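# Cap the marker with two arms and leave it on table

## Task

Get the cap pressed fully onto the marker so the capped marker rests entirely on the table. It does not count if the cap first seats fully at a moment when the robot is in contact with neither the marker nor the cap. Neither object may enter the marked zones around the arm bases at any point, whether resting on the table or lifted above it, or the attempt fails. At the end the result must hold without the robot supporting it, so release both objects and move the grippers away before finishing.

## Robot and tools

Robot: two arms, left_arm and right_arm, each with six joints and a gripper. The names are labels only and do not match the left or right side of any image.

Frame: every position is in one common scene frame. The origin is on the tabletop midway between the arms. +x reaches out over the table, +z is up, and left_arm sits toward +y. The state line reports, per arm, end_effector_position in metres and end_effector_quat_wxyz. The reported hand position may be off from the real one, especially when the arm is stretched far. On each gripper the fingers point along its own +z and close along its own y. The reported point lies between the finger pads, roughly 1 cm short of the fingertips.

Tool execute_actions, argument actions: a list holding one item or none, plus optional pictures (true or false, images included by default).
- Empty list: nothing is commanded; the current state comes back.
- Move: {"rows": [[...]], "steps": n}, with n from 1 to 15 (15 if omitted). Each step lasts 1/30 s. One row is used per step; if there are fewer rows than steps, the final row keeps being used.
- Wait: {"steps": n} without rows, n up to 300. It returns once n steps have passed since the previous result, and your reply time counts toward them.
Each row is one flat list of 14 numbers covering both arms, even if only one moves: left_arm's six joint angles then its opening, then right_arm's six joint angles then its opening. Joint numbers are absolute target angles in radians (not offsets), in the same form Joint positions prints. Joint order and stated ranges, same for both arms: waist -2.880 to 2.880, shoulder 0.000 to 3.142, elbow 0.000 to 3.019, wrist pitch -1.693 to 1.571, wrist yaw -1.571 to 1.571, wrist roll -2.094 to 2.094. The true ends may differ by up to 0.019 rad either way. A target more than 0.019 rad beyond a stated end, and beyond the joint's last reported angle, gets the whole call rejected and nothing moves. A target past the real end is clipped to it, and a "joint sent to its limit" line may appear (possibly about an earlier move still running); absence of that line does not prove more room exists. Opening is an absolute value from -1 (closed) to +1 (fully open, 0.094 m pad gap).

Motion limits: each step, the target is held within a set distance of the measured angle: waist 0.264, shoulder 0.32, elbow 0.276, wrist pitch 0.33, wrist yaw 0.186, wrist roll 0.522 rad. If a step would move a gripper more than 70 mm from where it is measured, all of that arm's targets are pulled back toward the current angles. So big moves take several calls. Between calls the arms keep heading to the last row sent, until everything has nearly stopped (a blocked or crawling move counts as stopped) or a step is HELD; after that only a new move goes further. Fingers still opening or closing continue.

Gripping: grip_measured reports finger opening on the same scale you command; each gripper can read up to about 1 mm off, a fixed amount per gripper. Away from the extremes, the fingers go to where grip_measured would equal your number. To hold something, command about 0.03 below the current grip_measured for a firm hold, less for a gentler one. Pad force tops out around 50 to 62 N (lower on some grippers, lower on parts under about 2 mm thick), with a brief spike at first contact.

Result lines: Joint positions and Joint velocities give, per arm, the six joints (rad, rad/s) then pad gap (m, m/s). Joint torques follow the same joint order without the gripper; they are the drive's total output, nonzero even in free air, shifted by command changes, friction, a per-unit offset and scale, and noise. "joint command not followed" means the clearance check altered or blocked joint targets on some steps; the rest of the row still ran. HELD marks steps where your row, or part of it, did not reach the robot. MOTOR HOT appears from 85 °C; at 100 °C that arm's motors and gripper let go until cooled (OVER-TEMPERATURE FAULT), and the arm drops. Holding loads, even while you think, heats motors.

Tool zoom_image: camera (one of cam_head_left, cam_head_right, cam_high, cam_low, cam_left_wrist, cam_right_wrist, all 504x504) and region [x0, y0, x1, y1] in pixels from the top-left, at most 504 by 504. It enlarges part of that camera's latest image.

Tool finished_scene: scene = number of the current scene. Answering without any tool call ends everything.

Cautions: the clock keeps running while you reply. Loose objects may occasionally be nudged. Do not drop, knock off the table, slam or shove hard; do not let the arms collide or press on each other. Keep marker and cap clear of the base zones. Release and withdraw before finishing; move smoothly.

Each tool is called in YAML: its name, and indented under it one key for each argument.

## Session

execute_actions:
  actions: []

Scene clock: 0.00 s of 5100.00 s.
left_arm: end_effector_position=(+0.8114, +0.0841, +0.1335) grip_measured=+1.000 end_effector_quat_wxyz=(+0.509, +0.119, +0.834, -0.180) | right_arm: end_effector_position=(+0.3735, -0.3533, +0.2999) grip_measured=+1.000 end_effector_quat_wxyz=(+0.106, +0.159, +0.978, +0.087)
Joint positions: left_arm=[-0.287  2.237  1.837 -0.051  0.282 -0.064  0.094] | right_arm=[-0.061  1.068  1.179 -1.455 -0.158  0.252  0.094]
Joint velocities: left_arm=[-0.005  0.015 -0.027  0.007  0.007 -0.051  0.   ] | right_arm=[-0.015 -0.005 -0.017 -0.012  0.022  0.081  0.   ]
Joint torques (N m, as the arm reports them, + toward a larger angle): no reading
Motor temperatures (°C, as the motors report them): left_arm=[23 21 22 23 21 21] | right_arm=[21 23 22 23 25 25]

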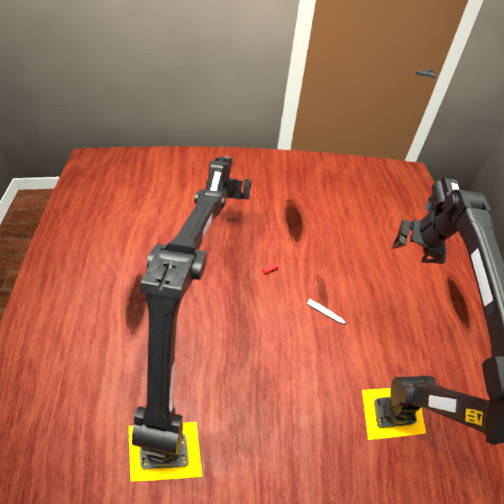

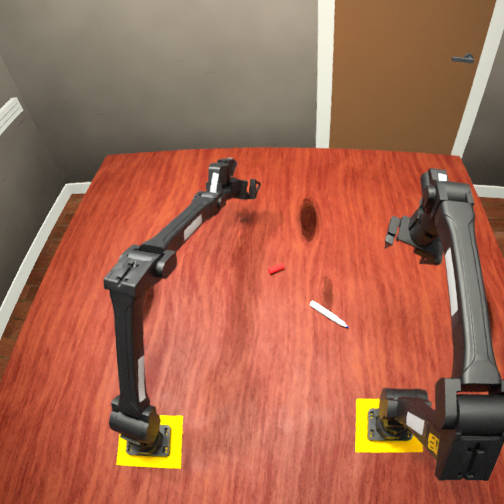

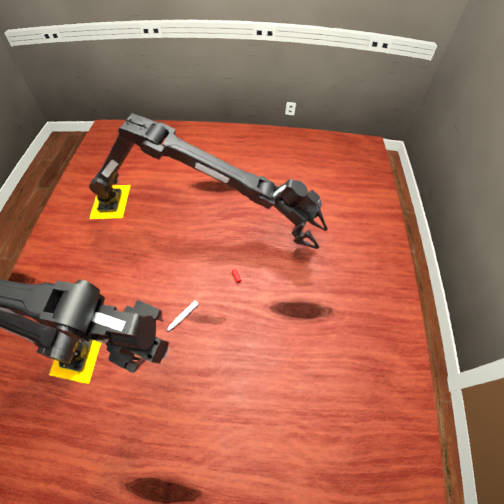

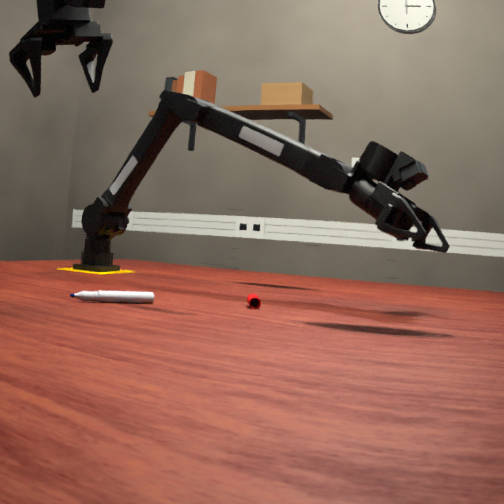

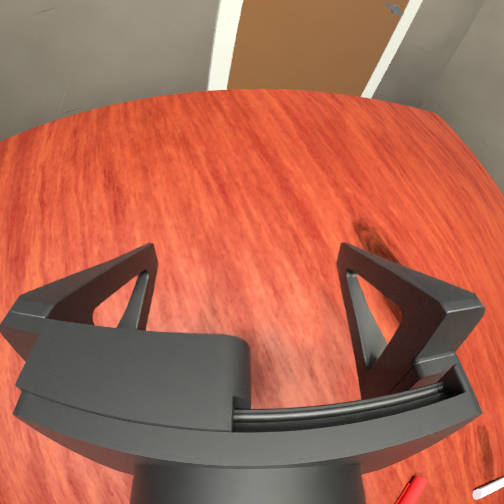

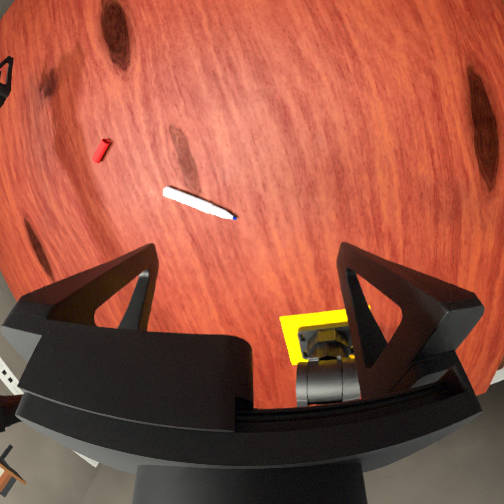

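execute_actions:
  actions:
    - {"rows":[[-0.3,1.8,1.4,-1.171,0,0,1,0,1.5,1.1,-1.171,0,0,1]],"steps":15}
  pictures: false

execute_actions:
  actions:
    - {"steps":45}

Scene clock: 23.80 s of 5100.00 s.
left_arm: end_effector_position=(+0.4867, +0.1869, +0.1033) grip_measured=+1.000 end_effector_quat_wxyz=(+0.037, +0.079, +0.996, -0.005) | right_arm: end_effector_position=(+0.4441, -0.3633, +0.0984) grip_measured=+1.000 end_effector_quat_wxyz=(-0.034, +0.036, +0.999, +0.001)
Joint positions: left_arm=[-0.289  1.775  1.402 -1.124  0.002 -0.014  0.094] | right_arm=[-0.005  1.541  1.088 -1.185 -0.003  0.039  0.094]
Joint velocities: left_arm=[-0.015 -0.024 -0.012 -0.608 -0.066  0.037  0.   ] | right_arm=[ 0.015  0.23  -0.193  0.002 -0.066 -0.212  0.   ]
Joint torques (N m, as the arm reports them, + toward a larger angle): left_arm=[ -1.17 -13.39   9.23   0.03  -0.06   0.08] | right_arm=[  0.98 -18.91  11.93   0.49   0.14  -0.01]
Motor temperatures (°C, as the motors report them): left_arm=[23 24 25 23 21 21] | right_arm=[21 23 26 23 25 25]
Steps of this call (steps 1 to 90: nothing new was sent; then 20.30 s passed at rest; steps 91 to 105: all 15 steps of this action). Readings (joint positions):
91: left_arm=[-0.288 2.220 1.814 -0.084 0.226 -0.059] | right_arm=[-0.058 1.075 1.175 -1.439 -0.125 0.237]
92: left_arm=[-0.289 2.181 1.756 -0.142 0.166 -0.054] | right_arm=[-0.054 1.088 1.173 -1.408 -0.095 0.219]
94: left_arm=[-0.289 2.092 1.631 -0.258 0.081 -0.047] | right_arm=[-0.044 1.141 1.167 -1.351 -0.055 0.187]
98: left_arm=[-0.289 1.919 1.450 -0.543 0.014 -0.033] | right_arm=[-0.028 1.303 1.149 -1.267 -0.018 0.131]
105: the state above

Scene clock: 25.30 s of 5100.00 s.
left_arm: end_effector_position=(+0.4778, +0.1884, +0.0892) grip_measured=+1.000 end_effector_quat_wxyz=(+0.007, +0.082, +0.997, -0.002) | right_arm: end_effector_position=(+0.4428, -0.3631, +0.1076) grip_measured=+1.000 end_effector_quat_wxyz=(-0.021, +0.021, +1.000, +0.001)
Joint positions: left_arm=[-0.289  1.801  1.402 -1.156  0.002 -0.009  0.094] | right_arm=[-0.004  1.511  1.081 -1.183 -0.002  0.011  0.094]
Joint velocities: left_arm=[-0.005 -0.005 -0.012 -0.012  0.022 -0.007  0.   ] | right_arm=[-0.005 -0.005 -0.022  0.017  0.007  0.022  0.   ]
Joint torques (N m, as the arm reports them, + toward a larger angle): left_arm=[ -1.26 -16.04   9.11  -0.55  -0.06   0.08] | right_arm=[  1.06 -14.58  11.39   0.6    0.15  -0.04]
Motor temperatures (°C, as the motors report them): left_arm=[23 24 25 23 21 22] | right_arm=[21 23 26 23 25 25]
Steps of this call (steps 1 to 30: the robot went on to your last target; steps 31 to 45: nothing new was sent). Readings (joint positions):
1: left_arm=[-0.289 1.775 1.402 -1.138 0.002 -0.013] | right_arm=[-0.004 1.544 1.082 -1.185 -0.003 0.033]
2: left_arm=[-0.289 1.777 1.402 -1.146 0.002 -0.012] | right_arm=[-0.004 1.544 1.081 -1.185 -0.003 0.029]
4: left_arm=[-0.289 1.785 1.402 -1.153 0.002 -0.011] | right_arm=[-0.004 1.534 1.081 -1.183 -0.002 0.022]
8: left_arm=[-0.289 1.799 1.402 -1.156 0.002 -0.010] | right_arm=[-0.004 1.515 1.081 -1.183 -0.002 0.016]
45: the state above
All arms were judged still, so your last target was given up. Only a new action makes them travel on or press farther. Fingers that are still opening or closing keep moving.

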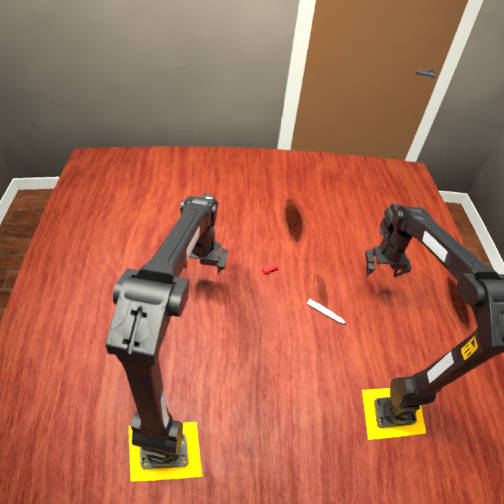

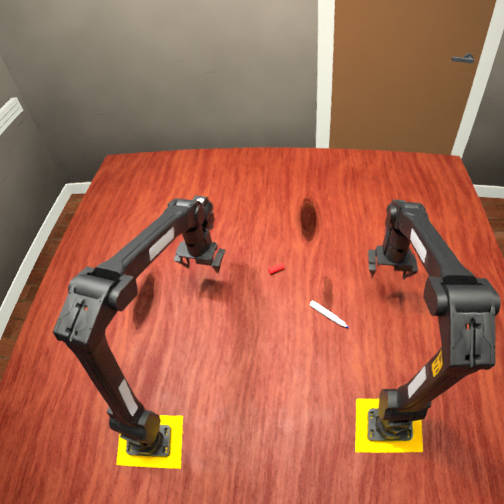

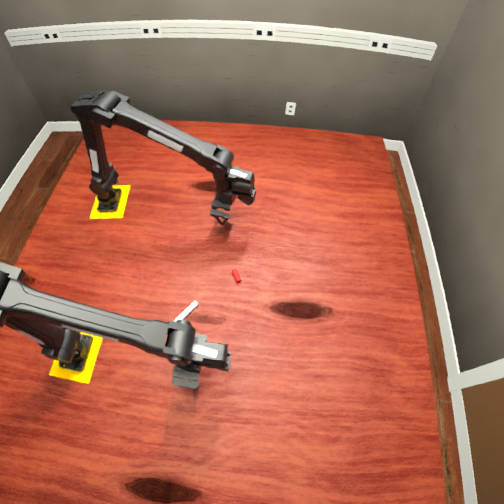

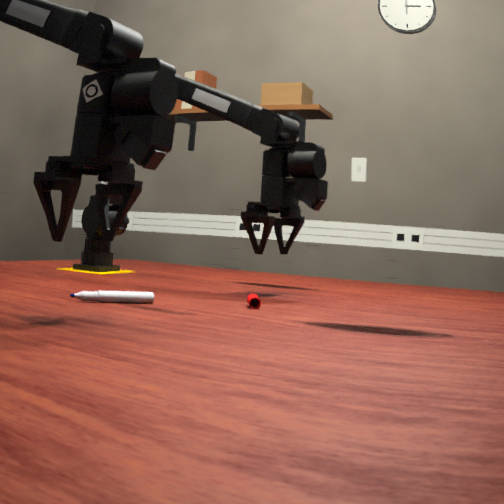

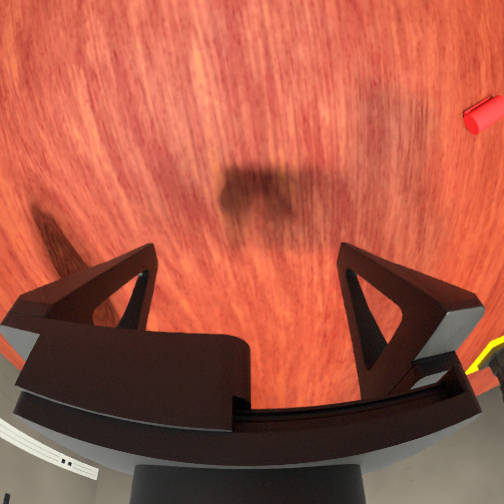

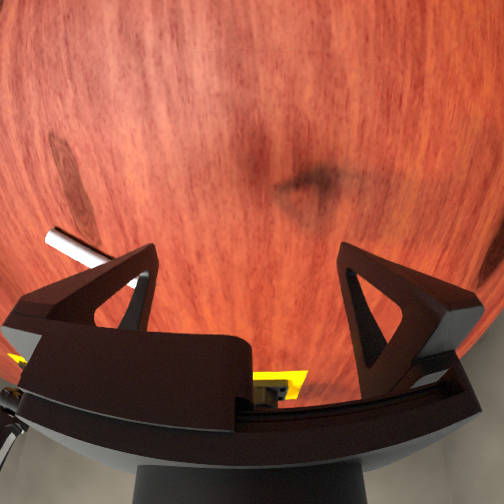

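execute_actions:
  actions:
    - {"rows":[[-0.3,1.8,1.4,-1.1,0,0,1,0,1.5,1.13,-1.171,0,0,1],[-0.3,1.8,1.4,-1.05,0,0,1,0,1.5,1.16,-1.171,0,0,1],[-0.3,1.8,1.4,-1.0,0,0,1,0,1.5,1.19,-1.171,0,0,1],[-0.3,1.8,1.4,-0.95,0,0,1,0,1.5,1.22,-1.171,0,0,1],[-0.3,1.8,1.4,-0.9,0,0,1,0,1.5,1.25,-1.171,0,0,1],[-0.3,1.8,1.4,-0.85,0,0,1,0,1.5,1.28,-1.171,0,0,1],[-0.3,1.8,1.4,-0.8,0,0,1,0,1.5,1.31,-1.171,0,0,1],[-0.3,1.8,1.4,-0.75,0,0,1,0,1.5,1.34,-1.171,0,0,1],[-0.3,1.8,1.4,-0.7,0,0,1,0,1.5,1.37,-1.171,0,0,1]],"steps":15}
  pictures: false

execute_actions:
  actions:
    - {"steps":20}
  pictures: false

Scene clock: 54.00 s of 5100.00 s.
left_arm: end_effector_position=(+0.5767, +0.1712, +0.1102) grip_measured=+1.000 end_effector_quat_wxyz=(+0.217, +0.080, +0.973, -0.021) | right_arm: end_effector_position=(+0.5386, -0.3661, +0.2194) grip_measured=+1.000 end_effector_quat_wxyz=(+0.124, +0.021, +0.992, -0.000)
Joint positions: left_arm=[-0.289  1.802  1.396 -0.725  0.002 -0.009  0.094] | right_arm=[-0.004  1.496  1.35  -1.176 -0.002  0.011  0.094]
Joint velocities: left_arm=[-0.005 -0.005 -0.007  0.032 -0.022  0.007  0.   ] | right_arm=[-0.015 -0.083 -0.002 -0.012 -0.007  0.007  0.   ]
Joint torques (N m, as the arm reports them, + toward a larger angle): left_arm=[ -1.18 -16.71  10.31   1.69  -0.07   0.09] | right_arm=[  1.15 -14.7   13.01   0.66   0.14  -0.05]
Motor temperatures (°C, as the motors report them): left_arm=[23 23 24 23 21 22] | right_arm=[21 24 26 23 25 25]
Steps of this call (steps 1 to 90: nothing new was sent; then 25.20 s passed at rest; steps 91 to 105: all 15 steps of this action). Readings (joint positions):
91: left_arm=[-0.289 1.801 1.401 -1.149 0.002 -0.009] | right_arm=[-0.004 1.511 1.081 -1.183 -0.002 0.011]
92: left_arm=[-0.289 1.801 1.399 -1.128 0.002 -0.009] | right_arm=[-0.004 1.511 1.085 -1.183 -0.002 0.011]
94: left_arm=[-0.289 1.802 1.396 -1.054 0.002 -0.009] | right_arm=[-0.004 1.511 1.108 -1.183 -0.002 0.011]
98: left_arm=[-0.289 1.802 1.396 -0.864 0.002 -0.009] | right_arm=[-0.004 1.511 1.222 -1.183 -0.002 0.011]
105: the state above

Scene clock: 54.67 s of 5100.00 s.
left_arm: end_effector_position=(+0.5772, +0.1711, +0.1104) grip_measured=+1.000 end_effector_quat_wxyz=(+0.218, +0.080, +0.972, -0.021) | right_arm: end_effector_position=(+0.5385, -0.3661, +0.2198) grip_measured=+1.000 end_effector_quat_wxyz=(+0.125, +0.021, +0.992, -0.000)
Joint positions: left_arm=[-0.289  1.802  1.396 -0.722  0.002 -0.009  0.094] | right_arm=[-0.004  1.495  1.35  -1.176 -0.002  0.011  0.094]
Joint velocities: left_arm=[-0.005  0.005  0.002  0.017  0.022  0.022  0.   ] | right_arm=[-0.024 -0.015  0.002 -0.022 -0.051 -0.081  0.   ]
Joint torques (N m, as the arm reports them, + toward a larger angle): left_arm=[ -1.19 -16.87  10.33   1.75  -0.07   0.09] | right_arm=[  1.35 -14.18  12.78   0.66   0.15  -0.01]
Motor temperatures (°C, as the motors report them): left_arm=[23 23 24 23 21 22] | right_arm=[21 24 26 23 25 25]
Steps of this call (steps 1 to 15: the robot went on to your last target; steps 16 to 20: nothing new was sent). Readings (joint positions):
1: left_arm=[-0.289 1.802 1.396 -0.724 0.002 -0.009] | right_arm=[-0.004 1.495 1.350 -1.176 -0.002 0.011]
2: left_arm=[-0.289 1.802 1.396 -0.723 0.002 -0.009] | right_arm=[-0.004 1.495 1.350 -1.176 -0.002 0.011]
4: left_arm=[-0.289 1.802 1.396 -0.722 0.002 -0.009] | right_arm=[-0.004 1.495 1.350 -1.176 -0.002 0.011]
8: left_arm=[-0.289 1.802 1.396 -0.722 0.002 -0.009] | right_arm=[-0.004 1.495 1.350 -1.176 -0.002 0.011]
20: the state above
All arms were judged still, so your last target was given up. Only a new action makes them travel on or press farther. Fingers that are still opening or closing keep moving.

execute_actions:
  actions:
    - {"rows":[[-0.32,1.82,1.44,-0.76,0,0.05,1,0.04,1.5,1.35,-1.17,0,-0.03,1],[-0.34,1.84,1.48,-0.81,0,0.1,1,0.08,1.5,1.33,-1.17,0,-0.06,1],[-0.36,1.86,1.52,-0.86,0,0.16,1,0.12,1.5,1.31,-1.17,0,-0.09,1],[-0.38,1.88,1.56,-0.91,0,0.22,1,0.16,1.5,1.29,-1.16,0,-0.12,1],[-0.4,1.9,1.6,-0.96,0,0.28,1,0.2,1.5,1.27,-1.16,0,-0.15,1],[-0.42,1.92,1.64,-1.01,0,0.34,1,0.24,1.5,1.25,-1.16,0,-0.18,1],[-0.44,1.95,1.68,-1.06,0,0.4,1,0.28,1.5,1.23,-1.15,0,-0.21,1],[-0.46,1.97,1.72,-1.11,0,0.46,1,0.32,1.5,1.21,-1.15,0,-0.24,1],[-0.48,1.99,1.76,-1.16,0,0.52,1,0.36,1.5,1.19,-1.15,0,-0.27,1],[-0.5,2.01,1.8,-1.21,0,0.58,1,0.4,1.5,1.17,-1.14,0,-0.3,1],[-0.52,2.04,1.84,-1.26,0,0.63,1,0.44,1.5,1.15,-1.14,0,-0.33,1],[-0.54,2.06,1.88,-1.31,0,0.68,1,0.48,1.5,1.13,-1.14,0,-0.36,1],[-0.56,2.08,1.91,-1.36,0,0.72,1,0.52,1.5,1.11,-1.14,0,-0.38,1],[-0.58,2.1,1.94,-1.4,0,0.76,1,0.555,1.5,1.09,-1.14,0,-0.4,1]],"steps":15}
  pictures: false

execute_actions:
  actions:
    - {"steps":30}

Scene clock: 124.37 s of 5100.00 s.
left_arm: end_effector_position=(+0.5424, +0.0089, +0.0998) grip_measured=+1.000 end_effector_quat_wxyz=(+0.013, +0.490, +0.872, +0.001) | right_arm: end_effector_position=(+0.4082, -0.1427, +0.1244) grip_measured=+1.000 end_effector_quat_wxyz=(+0.017, -0.396, +0.918, +0.003)
Joint positions: left_arm=[-0.549  2.083  1.868 -1.329 -0.001  0.591  0.094] | right_arm=[ 0.54   1.495  1.111 -1.152 -0.002 -0.302  0.094]
Joint velocities: left_arm=[-0.718  0.444  0.603 -0.799 -0.007  1.092  0.   ] | right_arm=[ 1.138 -0.005 -0.51   0.007 -0.037 -0.623  0.   ]
Joint torques (N m, as the arm reports them, + toward a larger angle): left_arm=[  0.81 -21.68  12.89  -0.41   0.08   0.06] | right_arm=[ -2.92 -13.5   10.89   0.78   0.24  -0.02]
Motor temperatures (°C, as the motors report them): left_arm=[23 24 25 23 21 22] | right_arm=[21 24 28 23 25 25]
Steps of this call (steps 1 to 90: nothing new was sent; then 66.20 s passed at rest; steps 91 to 105: all 15 steps of this action). Readings (joint positions):
91: left_arm=[-0.290 1.803 1.396 -0.727 0.002 -0.001] | right_arm=[-0.001 1.495 1.350 -1.176 -0.001 0.006]
92: left_arm=[-0.293 1.806 1.401 -0.745 0.001 0.016] | right_arm=[0.006 1.495 1.348 -1.176 0.001 -0.003]
94: left_arm=[-0.306 1.828 1.441 -0.820 -0.000 0.072] | right_arm=[0.045 1.495 1.332 -1.175 0.003 -0.033]
98: left_arm=[-0.373 1.921 1.598 -1.000 -0.001 0.243] | right_arm=[0.203 1.495 1.262 -1.169 0.003 -0.111]
105: the state above

Scene clock: 125.37 s of 5100.00 s.
left_arm: end_effector_position=(+0.5250, -0.0087, +0.0913) grip_measured=+1.000 end_effector_quat_wxyz=(-0.017, +0.573, +0.820, -0.003) | right_arm: end_effector_position=(+0.3957, -0.1437, +0.1139) grip_measured=+1.000 end_effector_quat_wxyz=(+0.003, -0.442, +0.897, +0.001)
Joint positions: left_arm=[-0.585  2.109  1.888 -1.385  0.002  0.751  0.094] | right_arm=[ 0.553  1.495  1.082 -1.152 -0.001 -0.389  0.094]
Joint velocities: left_arm=[-0.005 -0.005  0.002  0.012 -0.007  0.007  0.   ] | right_arm=[-0.005 -0.005  0.012 -0.007 -0.007 -0.022  0.   ]
Joint torques (N m, as the arm reports them, + toward a larger angle): left_arm=[  0.2  -21.42  14.41  -0.71   0.04   0.09] | right_arm=[  1.3  -13.12  10.37   0.55   0.09  -0.03]
Motor temperatures (°C, as the motors report them): left_arm=[23 24 25 23 21 22] | right_arm=[21 24 28 23 25 25]
Steps of this call (steps 1 to 30: the robot went on to your last target). Readings (joint positions):
1: left_arm=[-0.572 2.095 1.882 -1.350 -0.000 0.624] | right_arm=[0.572 1.495 1.096 -1.152 -0.003 -0.320]
2: left_arm=[-0.590 2.102 1.887 -1.362 0.001 0.650] | right_arm=[0.592 1.495 1.087 -1.152 -0.004 -0.335]
4: left_arm=[-0.614 2.108 1.887 -1.377 0.001 0.687] | right_arm=[0.600 1.495 1.082 -1.152 -0.004 -0.356]
8: left_arm=[-0.614 2.109 1.888 -1.385 0.002 0.726] | right_arm=[0.567 1.495 1.082 -1.152 -0.002 -0.376]
30: the state above
All arms were judged still, so your last target was given up. Only a new action makes them travel on or press farther. Fingers that are still opening or closing keep moving.

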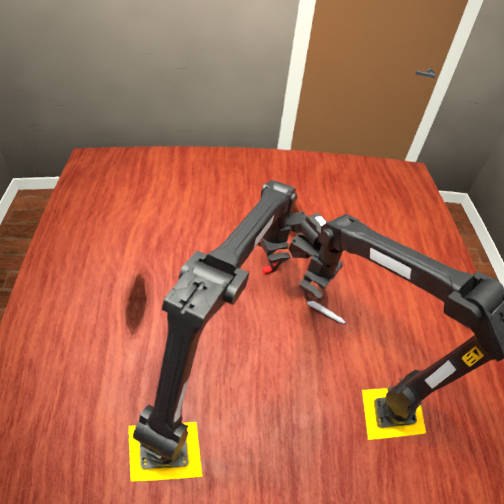

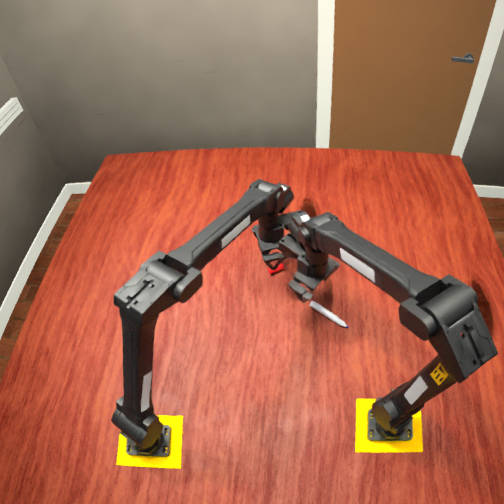

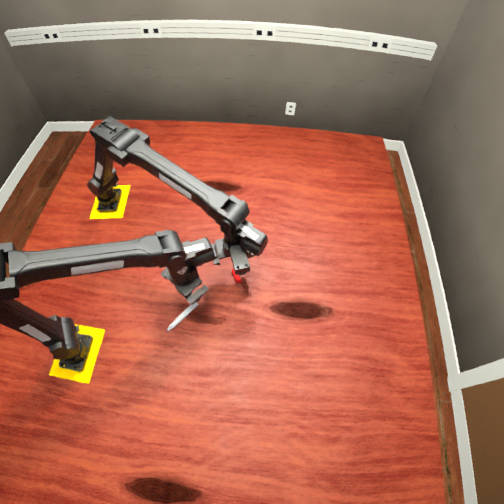

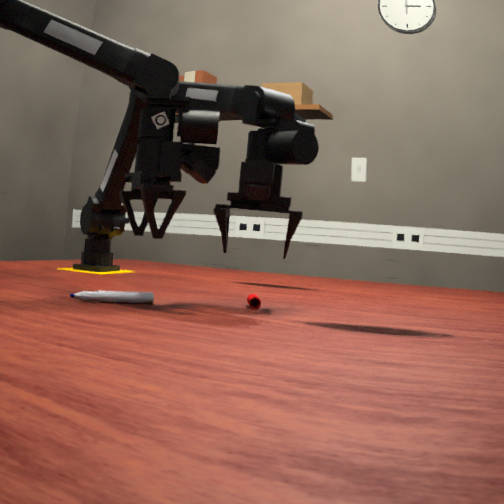

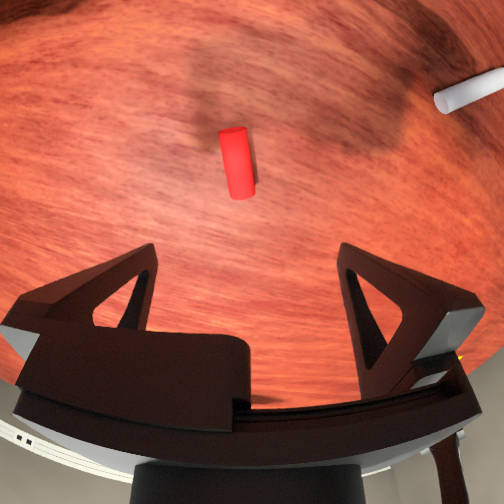

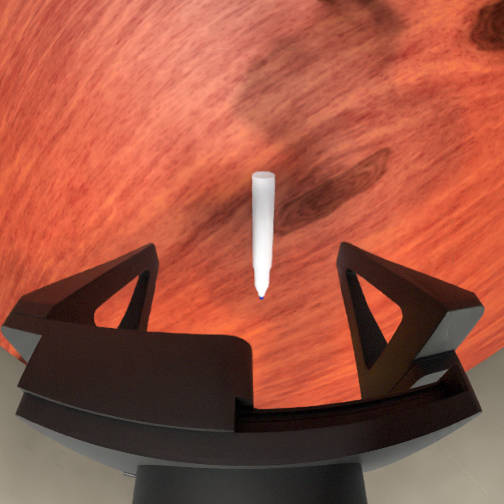

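execute_actions:
  actions:
    - {"rows":[[-0.58,2.09,1.89,-1.37,0.01,0.75,1,0.545,1.5,1.09,-1.14,0,-0.4,1],[-0.575,2.08,1.87,-1.34,0.02,0.75,1,0.53,1.5,1.09,-1.14,0,-0.4,1],[-0.57,2.07,1.84,-1.29,0.04,0.74,0.9,0.51,1.5,1.09,-1.14,0,-0.4,1],[-0.565,2.06,1.8,-1.23,0.07,0.73,0.8,0.49,1.5,1.09,-1.14,0,-0.4,1],[-0.56,2.05,1.76,-1.17,0.09,0.73,0.7,0.465,1.5,1.09,-1.14,0,-0.4,1],[-0.55,2.03,1.72,-1.11,0.12,0.72,0.6,0.44,1.5,1.09,-1.14,0,-0.4,1],[-0.54,2.02,1.68,-1.05,0.14,0.71,0.5,0.415,1.5,1.09,-1.14,0,-0.4,1],[-0.535,2.0,1.64,-0.99,0.17,0.7,0.4,0.39,1.5,1.09,-1.14,0,-0.4,1],[-0.53,1.99,1.6,-0.93,0.19,0.69,0.3,0.365,1.5,1.09,-1.14,0,-0.4,1],[-0.52,1.98,1.56,-0.87,0.22,0.68,0.3,0.345,1.5,1.09,-1.14,0,-0.4,1],[-0.515,1.97,1.52,-0.82,0.24,0.67,0.3,0.33,1.5,1.09,-1.14,0,-0.4,1],[-0.51,1.96,1.49,-0.77,0.26,0.66,0.3,0.32,1.5,1.09,-1.14,0,-0.4,1],[-0.505,1.95,1.47,-0.74,0.27,0.66,0.3,0.31,1.5,1.09,-1.14,0,-0.4,1],[-0.5,1.945,1.46,-0.71,0.28,0.655,0.3,0.305,1.5,1.09,-1.14,0,-0.4,1],[-0.5,1.945,1.45,-0.7,0.28,0.655,0.3,0.3,1.5,1.09,-1.14,0,-0.4,1]],"steps":15}
  pictures: false

execute_actions:
  actions:
    - {"steps":25}

Scene clock: 164.30 s of 5100.00 s.
left_arm: end_effector_position=(+0.5209, -0.0118, +0.0343) grip_measured=+0.303 end_effector_quat_wxyz=(+0.158, +0.525, +0.829, -0.114) | right_arm: end_effector_position=(+0.4369, -0.2426, +0.1139) grip_measured=+1.000 end_effector_quat_wxyz=(+0.003, -0.322, +0.947, -0.000)
Joint positions: left_arm=[-0.52   1.978  1.466 -0.774  0.273  0.685  0.061] | right_arm=[ 0.293  1.495  1.082 -1.152  0.    -0.391  0.094]
Joint velocities: left_arm=[ 0.23  -0.083 -0.481  0.735  0.139 -0.154 -0.   ] | right_arm=[-0.249 -0.005  0.002  0.002  0.022 -0.007  0.   ]
Joint torques (N m, as the arm reports them, + toward a larger angle): left_arm=[  0.15 -21.4   10.39   1.29   0.42  -0.14] | right_arm=[  2.17 -13.2   10.67   0.54   0.03  -0.04]
Motor temperatures (°C, as the motors report them): left_arm=[23 25 28 23 21 22] | right_arm=[21 24 27 23 25 25]
Steps of this call (steps 1 to 90: nothing new was sent; then 35.43 s passed at rest; steps 91 to 105: all 15 steps of this action). Readings (joint positions):
91: left_arm=[-0.585 2.109 1.888 -1.385 0.004 0.751] | right_arm=[0.553 1.495 1.082 -1.152 -0.001 -0.389]
92: left_arm=[-0.585 2.108 1.885 -1.378 0.011 0.751] | right_arm=[0.552 1.495 1.082 -1.152 -0.001 -0.389]
94: left_arm=[-0.585 2.096 1.852 -1.321 0.048 0.749] | right_arm=[0.541 1.495 1.082 -1.152 -0.001 -0.390]
98: left_arm=[-0.575 2.045 1.707 -1.114 0.147 0.733] | right_arm=[0.460 1.495 1.082 -1.152 -0.001 -0.391]
105: the state above

Scene clock: 165.13 s of 5100.00 s.
left_arm: end_effector_position=(+0.5309, -0.0017, +0.0373) grip_measured=+0.303 end_effector_quat_wxyz=(+0.180, +0.508, +0.835, -0.112) | right_arm: end_effector_position=(+0.4369, -0.2426, +0.1139) grip_measured=+1.000 end_effector_quat_wxyz=(+0.003, -0.322, +0.947, -0.000)
Joint positions: left_arm=[-0.498  1.965  1.444 -0.721  0.278  0.664  0.061] | right_arm=[ 0.293  1.495  1.082 -1.152  0.    -0.391  0.094]
Joint velocities: left_arm=[ 0.005 -0.005 -0.012 -0.012 -0.007 -0.066  0.   ] | right_arm=[ 0.015 -0.005 -0.012  0.002 -0.022 -0.095  0.   ]
Joint torques (N m, as the arm reports them, + toward a larger angle): left_arm=[ -0.3  -20.41   9.77   1.45   0.38  -0.13] | right_arm=[  0.97 -13.47  10.44   0.57   0.02  -0.02]
Motor temperatures (°C, as the motors report them): left_arm=[23 25 28 23 21 22] | right_arm=[21 24 27 23 25 25]
Steps of this call (steps 1 to 25: the robot went on to your last target). Readings (joint positions):
1: left_arm=[-0.512 1.977 1.454 -0.755 0.275 0.681] | right_arm=[0.287 1.495 1.082 -1.152 0.000 -0.391]
2: left_arm=[-0.506 1.977 1.448 -0.743 0.275 0.678] | right_arm=[0.286 1.495 1.082 -1.152 0.000 -0.391]
4: left_arm=[-0.499 1.977 1.444 -0.731 0.275 0.673] | right_arm=[0.289 1.495 1.082 -1.152 0.000 -0.391]
8: left_arm=[-0.498 1.971 1.444 -0.722 0.278 0.668] | right_arm=[0.293 1.495 1.082 -1.152 0.000 -0.391]
25: the state above

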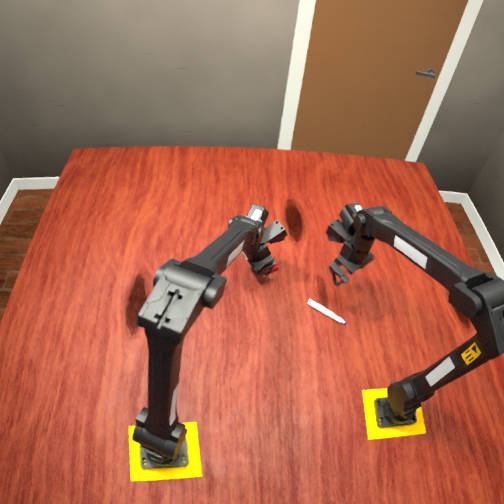

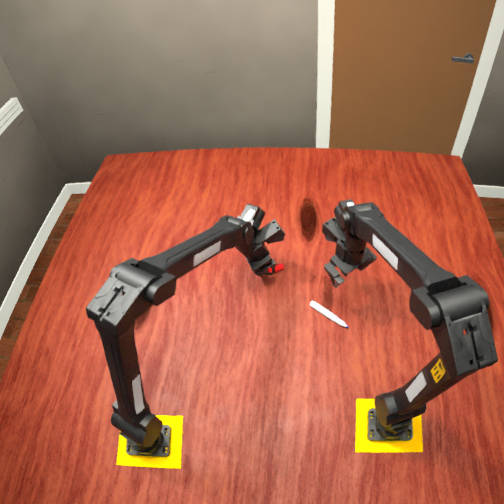

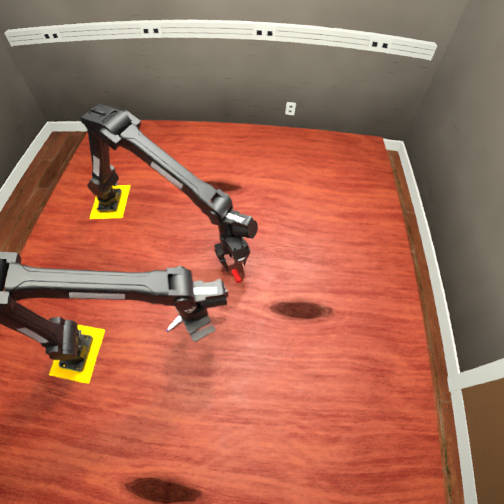

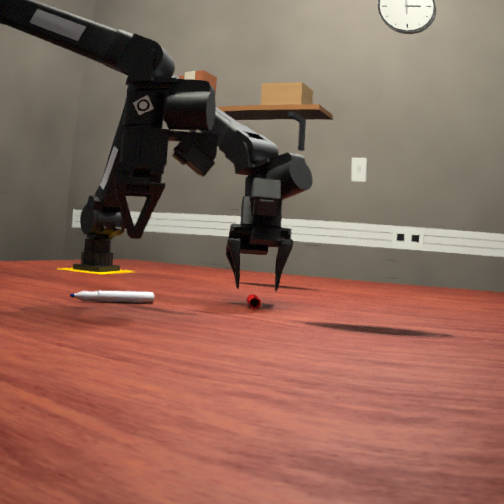

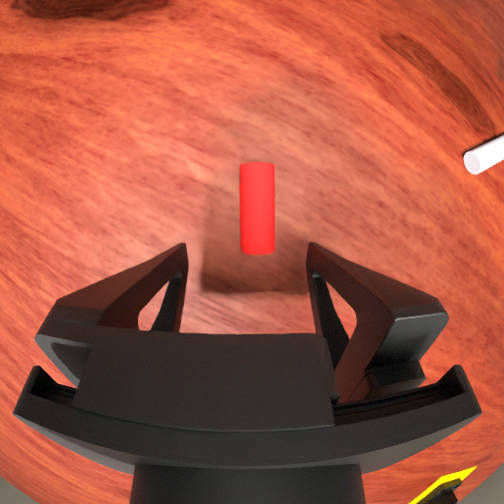

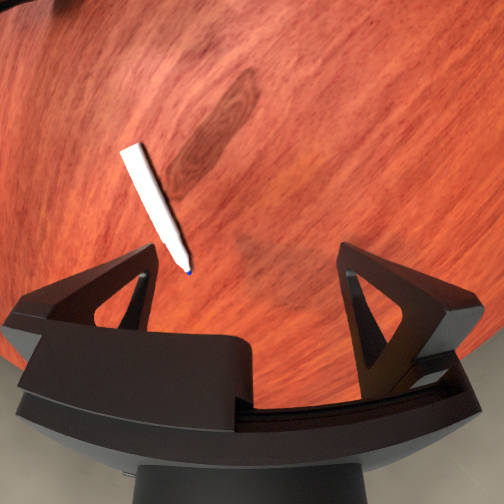

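execute_actions:
  actions:
    - {"rows":[[-0.51,1.96,1.46,-0.7,0.28,0.65,0.3,0.3,1.5,1.09,-1.14,0,-0.4,1],[-0.515,1.965,1.475,-0.695,0.28,0.645,0.3,0.3,1.5,1.09,-1.14,0,-0.4,1],[-0.52,1.97,1.49,-0.69,0.28,0.64,0.3,0.3,1.5,1.09,-1.14,0,-0.4,1],[-0.525,1.98,1.5,-0.68,0.28,0.635,0.3,0.3,1.5,1.09,-1.14,0,-0.4,1],[-0.53,1.99,1.505,-0.67,0.28,0.635,0.3,0.3,1.5,1.09,-1.14,0,-0.4,1],[-0.53,1.995,1.505,-0.665,0.28,0.635,0.3,0.3,1.5,1.09,-1.14,0,-0.4,1],[-0.53,2.0,1.505,-0.66,0.28,0.635,0.3,0.3,1.5,1.09,-1.14,0,-0.4,1],[-0.53,2.005,1.505,-0.655,0.28,0.635,0.3,0.3,1.5,1.09,-1.14,0,-0.4,1],[-0.53,2.01,1.505,-0.655,0.28,0.635,0.3,0.3,1.5,1.09,-1.14,0,-0.4,1]],"steps":15}
  pictures: false

execute_actions:
  actions:
    - {"steps":15}

Scene clock: 183.73 s of 5100.00 s.
left_arm: end_effector_position=(+0.5349, -0.0185, +0.0177) grip_measured=+0.303 end_effector_quat_wxyz=(+0.183, +0.509, +0.833, -0.115) | right_arm: end_effector_position=(+0.4369, -0.2426, +0.1139) grip_measured=+1.000 end_effector_quat_wxyz=(+0.003, -0.322, +0.947, -0.000)
Joint positions: left_arm=[-0.52   2.012  1.458 -0.676  0.278  0.645  0.061] | right_arm=[ 0.293  1.495  1.082 -1.152  0.    -0.391  0.094]
Joint velocities: left_arm=[ 0.005  0.063 -0.007 -0.002  0.007 -0.066  0.   ] | right_arm=[ 0.015  0.024 -0.002  0.007 -0.022 -0.081  0.   ]
Joint torques (N m, as the arm reports them, + toward a larger angle): left_arm=[ -1.09 -19.5   13.48   1.46   0.39  -0.14] | right_arm=[  0.81 -13.18  10.69   0.63   0.05  -0.04]
Motor temperatures (°C, as the motors report them): left_arm=[23 25 27 23 21 22] | right_arm=[21 24 27 23 25 25]
Steps of this call (steps 1 to 15: the robot went on to your last target; steps 16 to 90: nothing new was sent; then 15.10 s passed at rest; steps 91 to 105: all 15 steps of this action). Readings (joint positions):
91: left_arm=[-0.498 1.965 1.444 -0.721 0.278 0.663] | right_arm=[0.293 1.495 1.082 -1.152 0.000 -0.391]
92: left_arm=[-0.499 1.965 1.444 -0.720 0.278 0.662] | right_arm=[0.293 1.495 1.082 -1.152 0.000 -0.391]
94: left_arm=[-0.500 1.966 1.444 -0.713 0.278 0.656] | right_arm=[0.293 1.495 1.082 -1.152 0.000 -0.391]
98: left_arm=[-0.509 1.981 1.455 -0.686 0.278 0.649] | right_arm=[0.293 1.495 1.082 -1.152 0.000 -0.391]
105: the state above

Scene clock: 184.23 s of 5100.00 s.
left_arm: end_effector_position=(+0.5347, -0.0184, +0.0165) grip_measured=+0.303 end_effector_quat_wxyz=(+0.182, +0.509, +0.834, -0.115) | right_arm: end_effector_position=(+0.4369, -0.2426, +0.1139) grip_measured=+1.000 end_effector_quat_wxyz=(+0.003, -0.322, +0.947, -0.000)
Joint positions: left_arm=[-0.52   2.013  1.458 -0.676  0.278  0.644  0.061] | right_arm=[ 0.293  1.495  1.082 -1.152  0.    -0.391  0.094]
Joint velocities: left_arm=[-0.005 -0.024 -0.002 -0.017 -0.007  0.007  0.001] | right_arm=[-0.005 -0.005  0.007 -0.017 -0.037  0.007  0.   ]
Joint torques (N m, as the arm reports them, + toward a larger angle): left_arm=[ -1.31 -19.41  13.48   1.48   0.39  -0.13] | right_arm=[  0.94 -12.9   10.47   0.61   0.02  -0.01]
Motor temperatures (°C, as the motors report them): left_arm=[23 25 27 23 21 22] | right_arm=[21 24 27 23 25 25]
Steps of this call (steps 1 to 15: the robot went on to your last target). Readings (joint positions):
1: left_arm=[-0.520 2.013 1.458 -0.676 0.278 0.645] | right_arm=[0.293 1.495 1.082 -1.152 0.000 -0.391]
2: left_arm=[-0.520 2.013 1.458 -0.676 0.278 0.645] | right_arm=[0.293 1.495 1.082 -1.152 0.000 -0.391]
4: left_arm=[-0.520 2.013 1.458 -0.676 0.278 0.645] | right_arm=[0.293 1.495 1.082 -1.152 0.000 -0.391]
8: left_arm=[-0.520 2.013 1.458 -0.676 0.278 0.644] | right_arm=[0.293 1.495 1.082 -1.152 0.000 -0.391]
15: the state above
All arms were judged still, so your last target was given up. Only a new action makes them travel on or press farther. Fingers that are still opening or closing keep moving.

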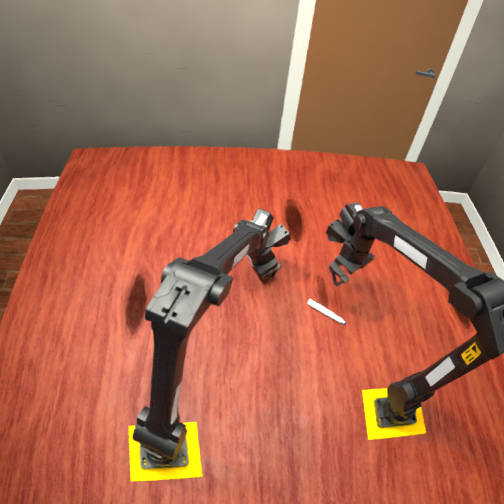

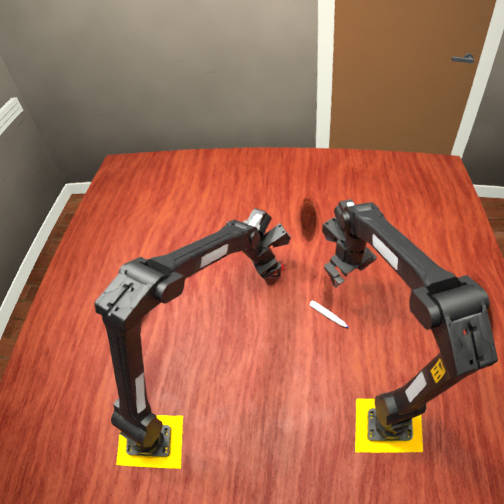

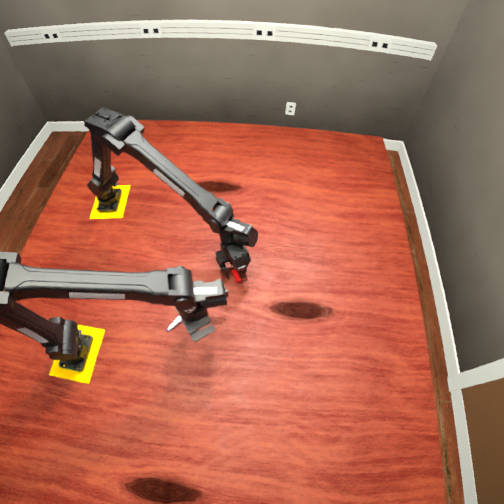

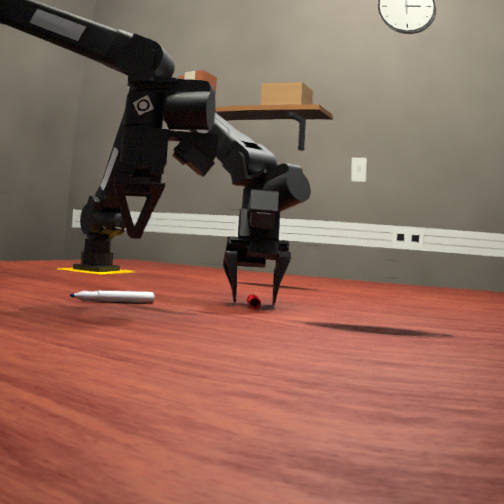

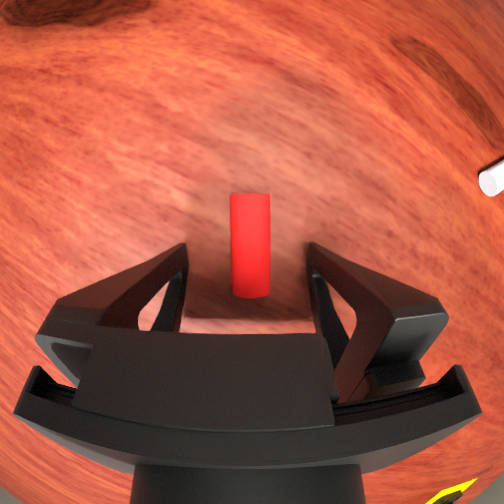

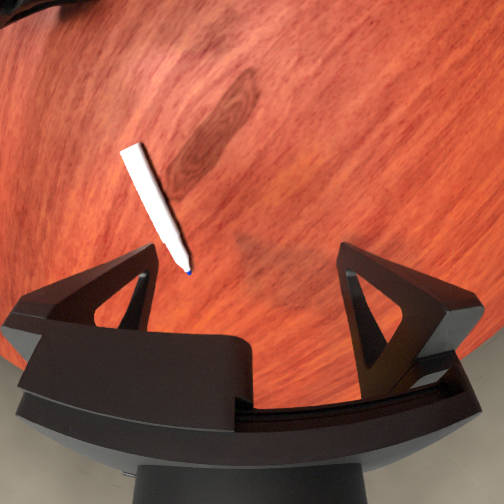

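zoom_image:
  camera: "cam_low"
  region: [210,260,300,320]

Region (210, 260, 300, 320) of cam_low's 504x504 image, scaled by 5.600, with more detail than that image has.

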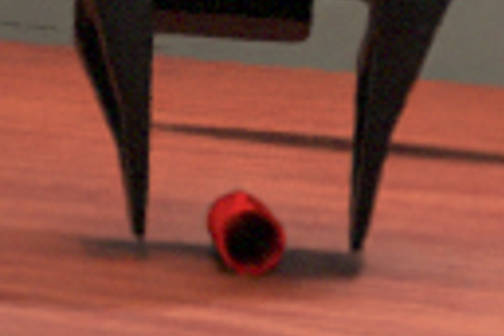

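execute_actions:
  actions:
    - {"rows":[[-0.53,2.015,1.505,-0.655,0.28,0.635,0.2,0.3,1.5,1.09,-1.14,0,-0.4,1],[-0.53,2.015,1.505,-0.655,0.28,0.635,0.1,0.3,1.5,1.09,-1.14,0,-0.4,1],[-0.53,2.015,1.505,-0.655,0.28,0.635,0.0,0.3,1.5,1.09,-1.14,0,-0.4,1],[-0.53,2.015,1.505,-0.655,0.28,0.635,-0.1,0.3,1.5,1.09,-1.14,0,-0.4,1],[-0.53,2.015,1.505,-0.655,0.28,0.635,-0.2,0.3,1.5,1.09,-1.14,0,-0.4,1],[-0.53,2.015,1.505,-0.655,0.28,0.635,-0.3,0.3,1.5,1.09,-1.14,0,-0.4,1],[-0.53,2.015,1.505,-0.655,0.28,0.635,-0.4,0.3,1.5,1.09,-1.14,0,-0.4,1],[-0.53,2.015,1.505,-0.655,0.28,0.635,-0.47,0.3,1.5,1.09,-1.14,0,-0.4,1],[-0.53,2.015,1.505,-0.655,0.28,0.635,-0.53,0.3,1.5,1.09,-1.14,0,-0.4,1],[-0.53,2.015,1.505,-0.655,0.28,0.635,-0.57,0.3,1.5,1.09,-1.14,0,-0.4,1],[-0.53,2.015,1.505,-0.655,0.28,0.635,-0.6,0.3,1.5,1.09,-1.14,0,-0.4,1],[-0.53,2.015,1.505,-0.655,0.28,0.635,-0.63,0.3,1.5,1.09,-1.14,0,-0.4,1],[-0.53,2.015,1.505,-0.655,0.28,0.635,-0.66,0.3,1.5,1.09,-1.14,0,-0.4,1]],"steps":15}

Scene clock: 214.77 s of 5100.00 s.
left_arm: end_effector_position=(+0.5347, -0.0184, +0.0165) grip_measured=-0.621 end_effector_quat_wxyz=(+0.182, +0.508, +0.834, -0.115) | right_arm: end_effector_position=(+0.4369, -0.2426, +0.1139) grip_measured=+1.000 end_effector_quat_wxyz=(+0.003, -0.322, +0.947, -0.000)
Joint positions: left_arm=[-0.52   2.013  1.458 -0.676  0.278  0.644  0.018] | right_arm=[ 0.293  1.495  1.082 -1.152  0.    -0.391  0.094]
Joint velocities: left_arm=[-0.005 -0.005 -0.002  0.012 -0.037  0.037  0.   ] | right_arm=[-0.015 -0.005 -0.012 -0.017  0.051  0.007  0.   ]
Joint torques (N m, as the arm reports them, + toward a larger angle): left_arm=[ -1.12 -18.79  13.47   1.48   0.39  -0.13] | right_arm=[  1.37 -12.97  10.42   0.41   0.    -0.07]
Motor temperatures (°C, as the motors report them): left_arm=[23 25 28 23 21 22] | right_arm=[21 24 27 23 25 25]
Steps of this call (steps 1 to 90: nothing new was sent; then 27.03 s passed at rest; steps 91 to 105: all 15 steps of this action). Readings (joint positions):
91: left_arm=[-0.520 2.013 1.458 -0.676 0.278 0.644] | right_arm=[0.293 1.495 1.082 -1.152 0.000 -0.391]
92: left_arm=[-0.520 2.013 1.458 -0.676 0.278 0.644] | right_arm=[0.293 1.495 1.082 -1.152 0.000 -0.391]
94: left_arm=[-0.520 2.013 1.458 -0.676 0.278 0.644] | right_arm=[0.293 1.495 1.082 -1.152 0.000 -0.391]
98: left_arm=[-0.520 2.013 1.458 -0.676 0.278 0.644] | right_arm=[0.293 1.495 1.082 -1.152 0.000 -0.391]
105: the state above

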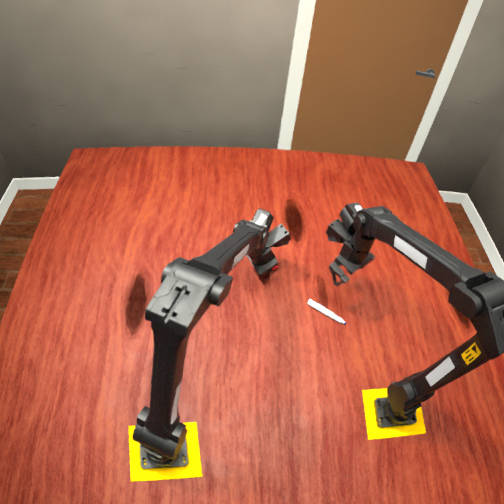

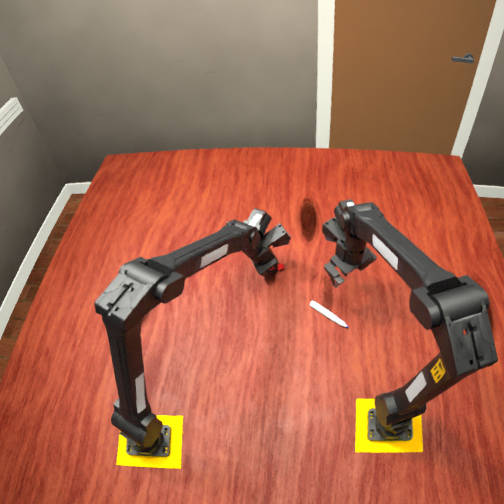

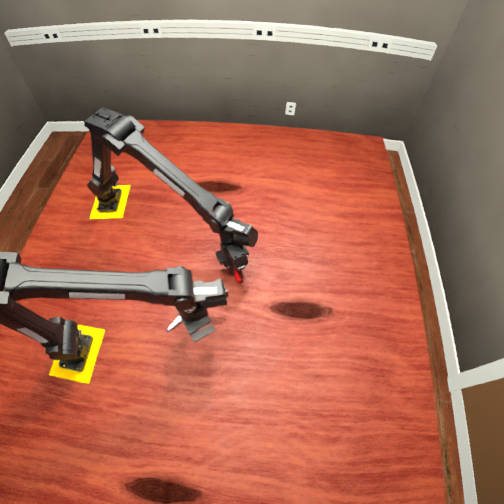

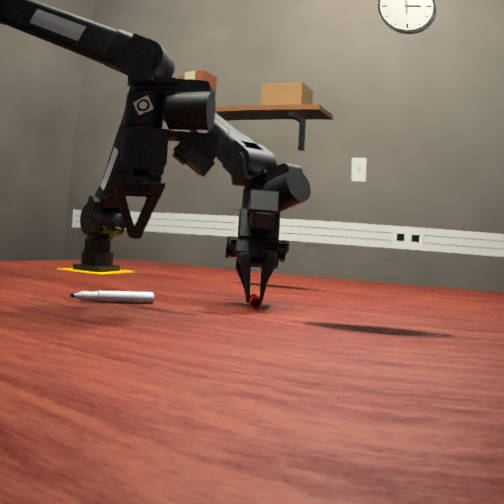

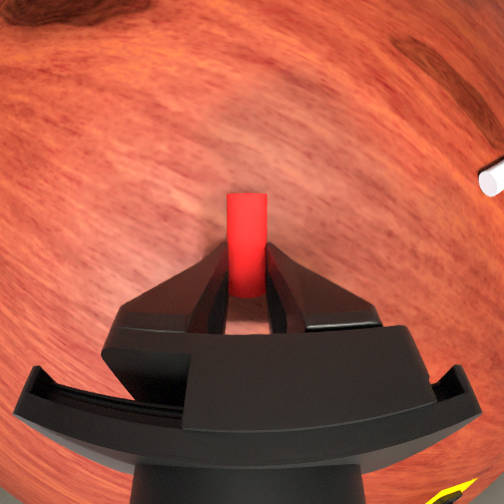

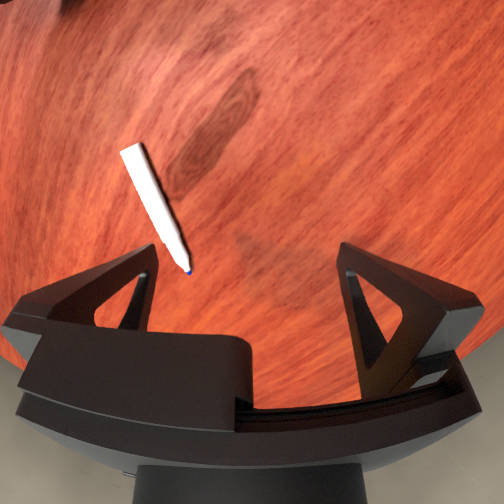

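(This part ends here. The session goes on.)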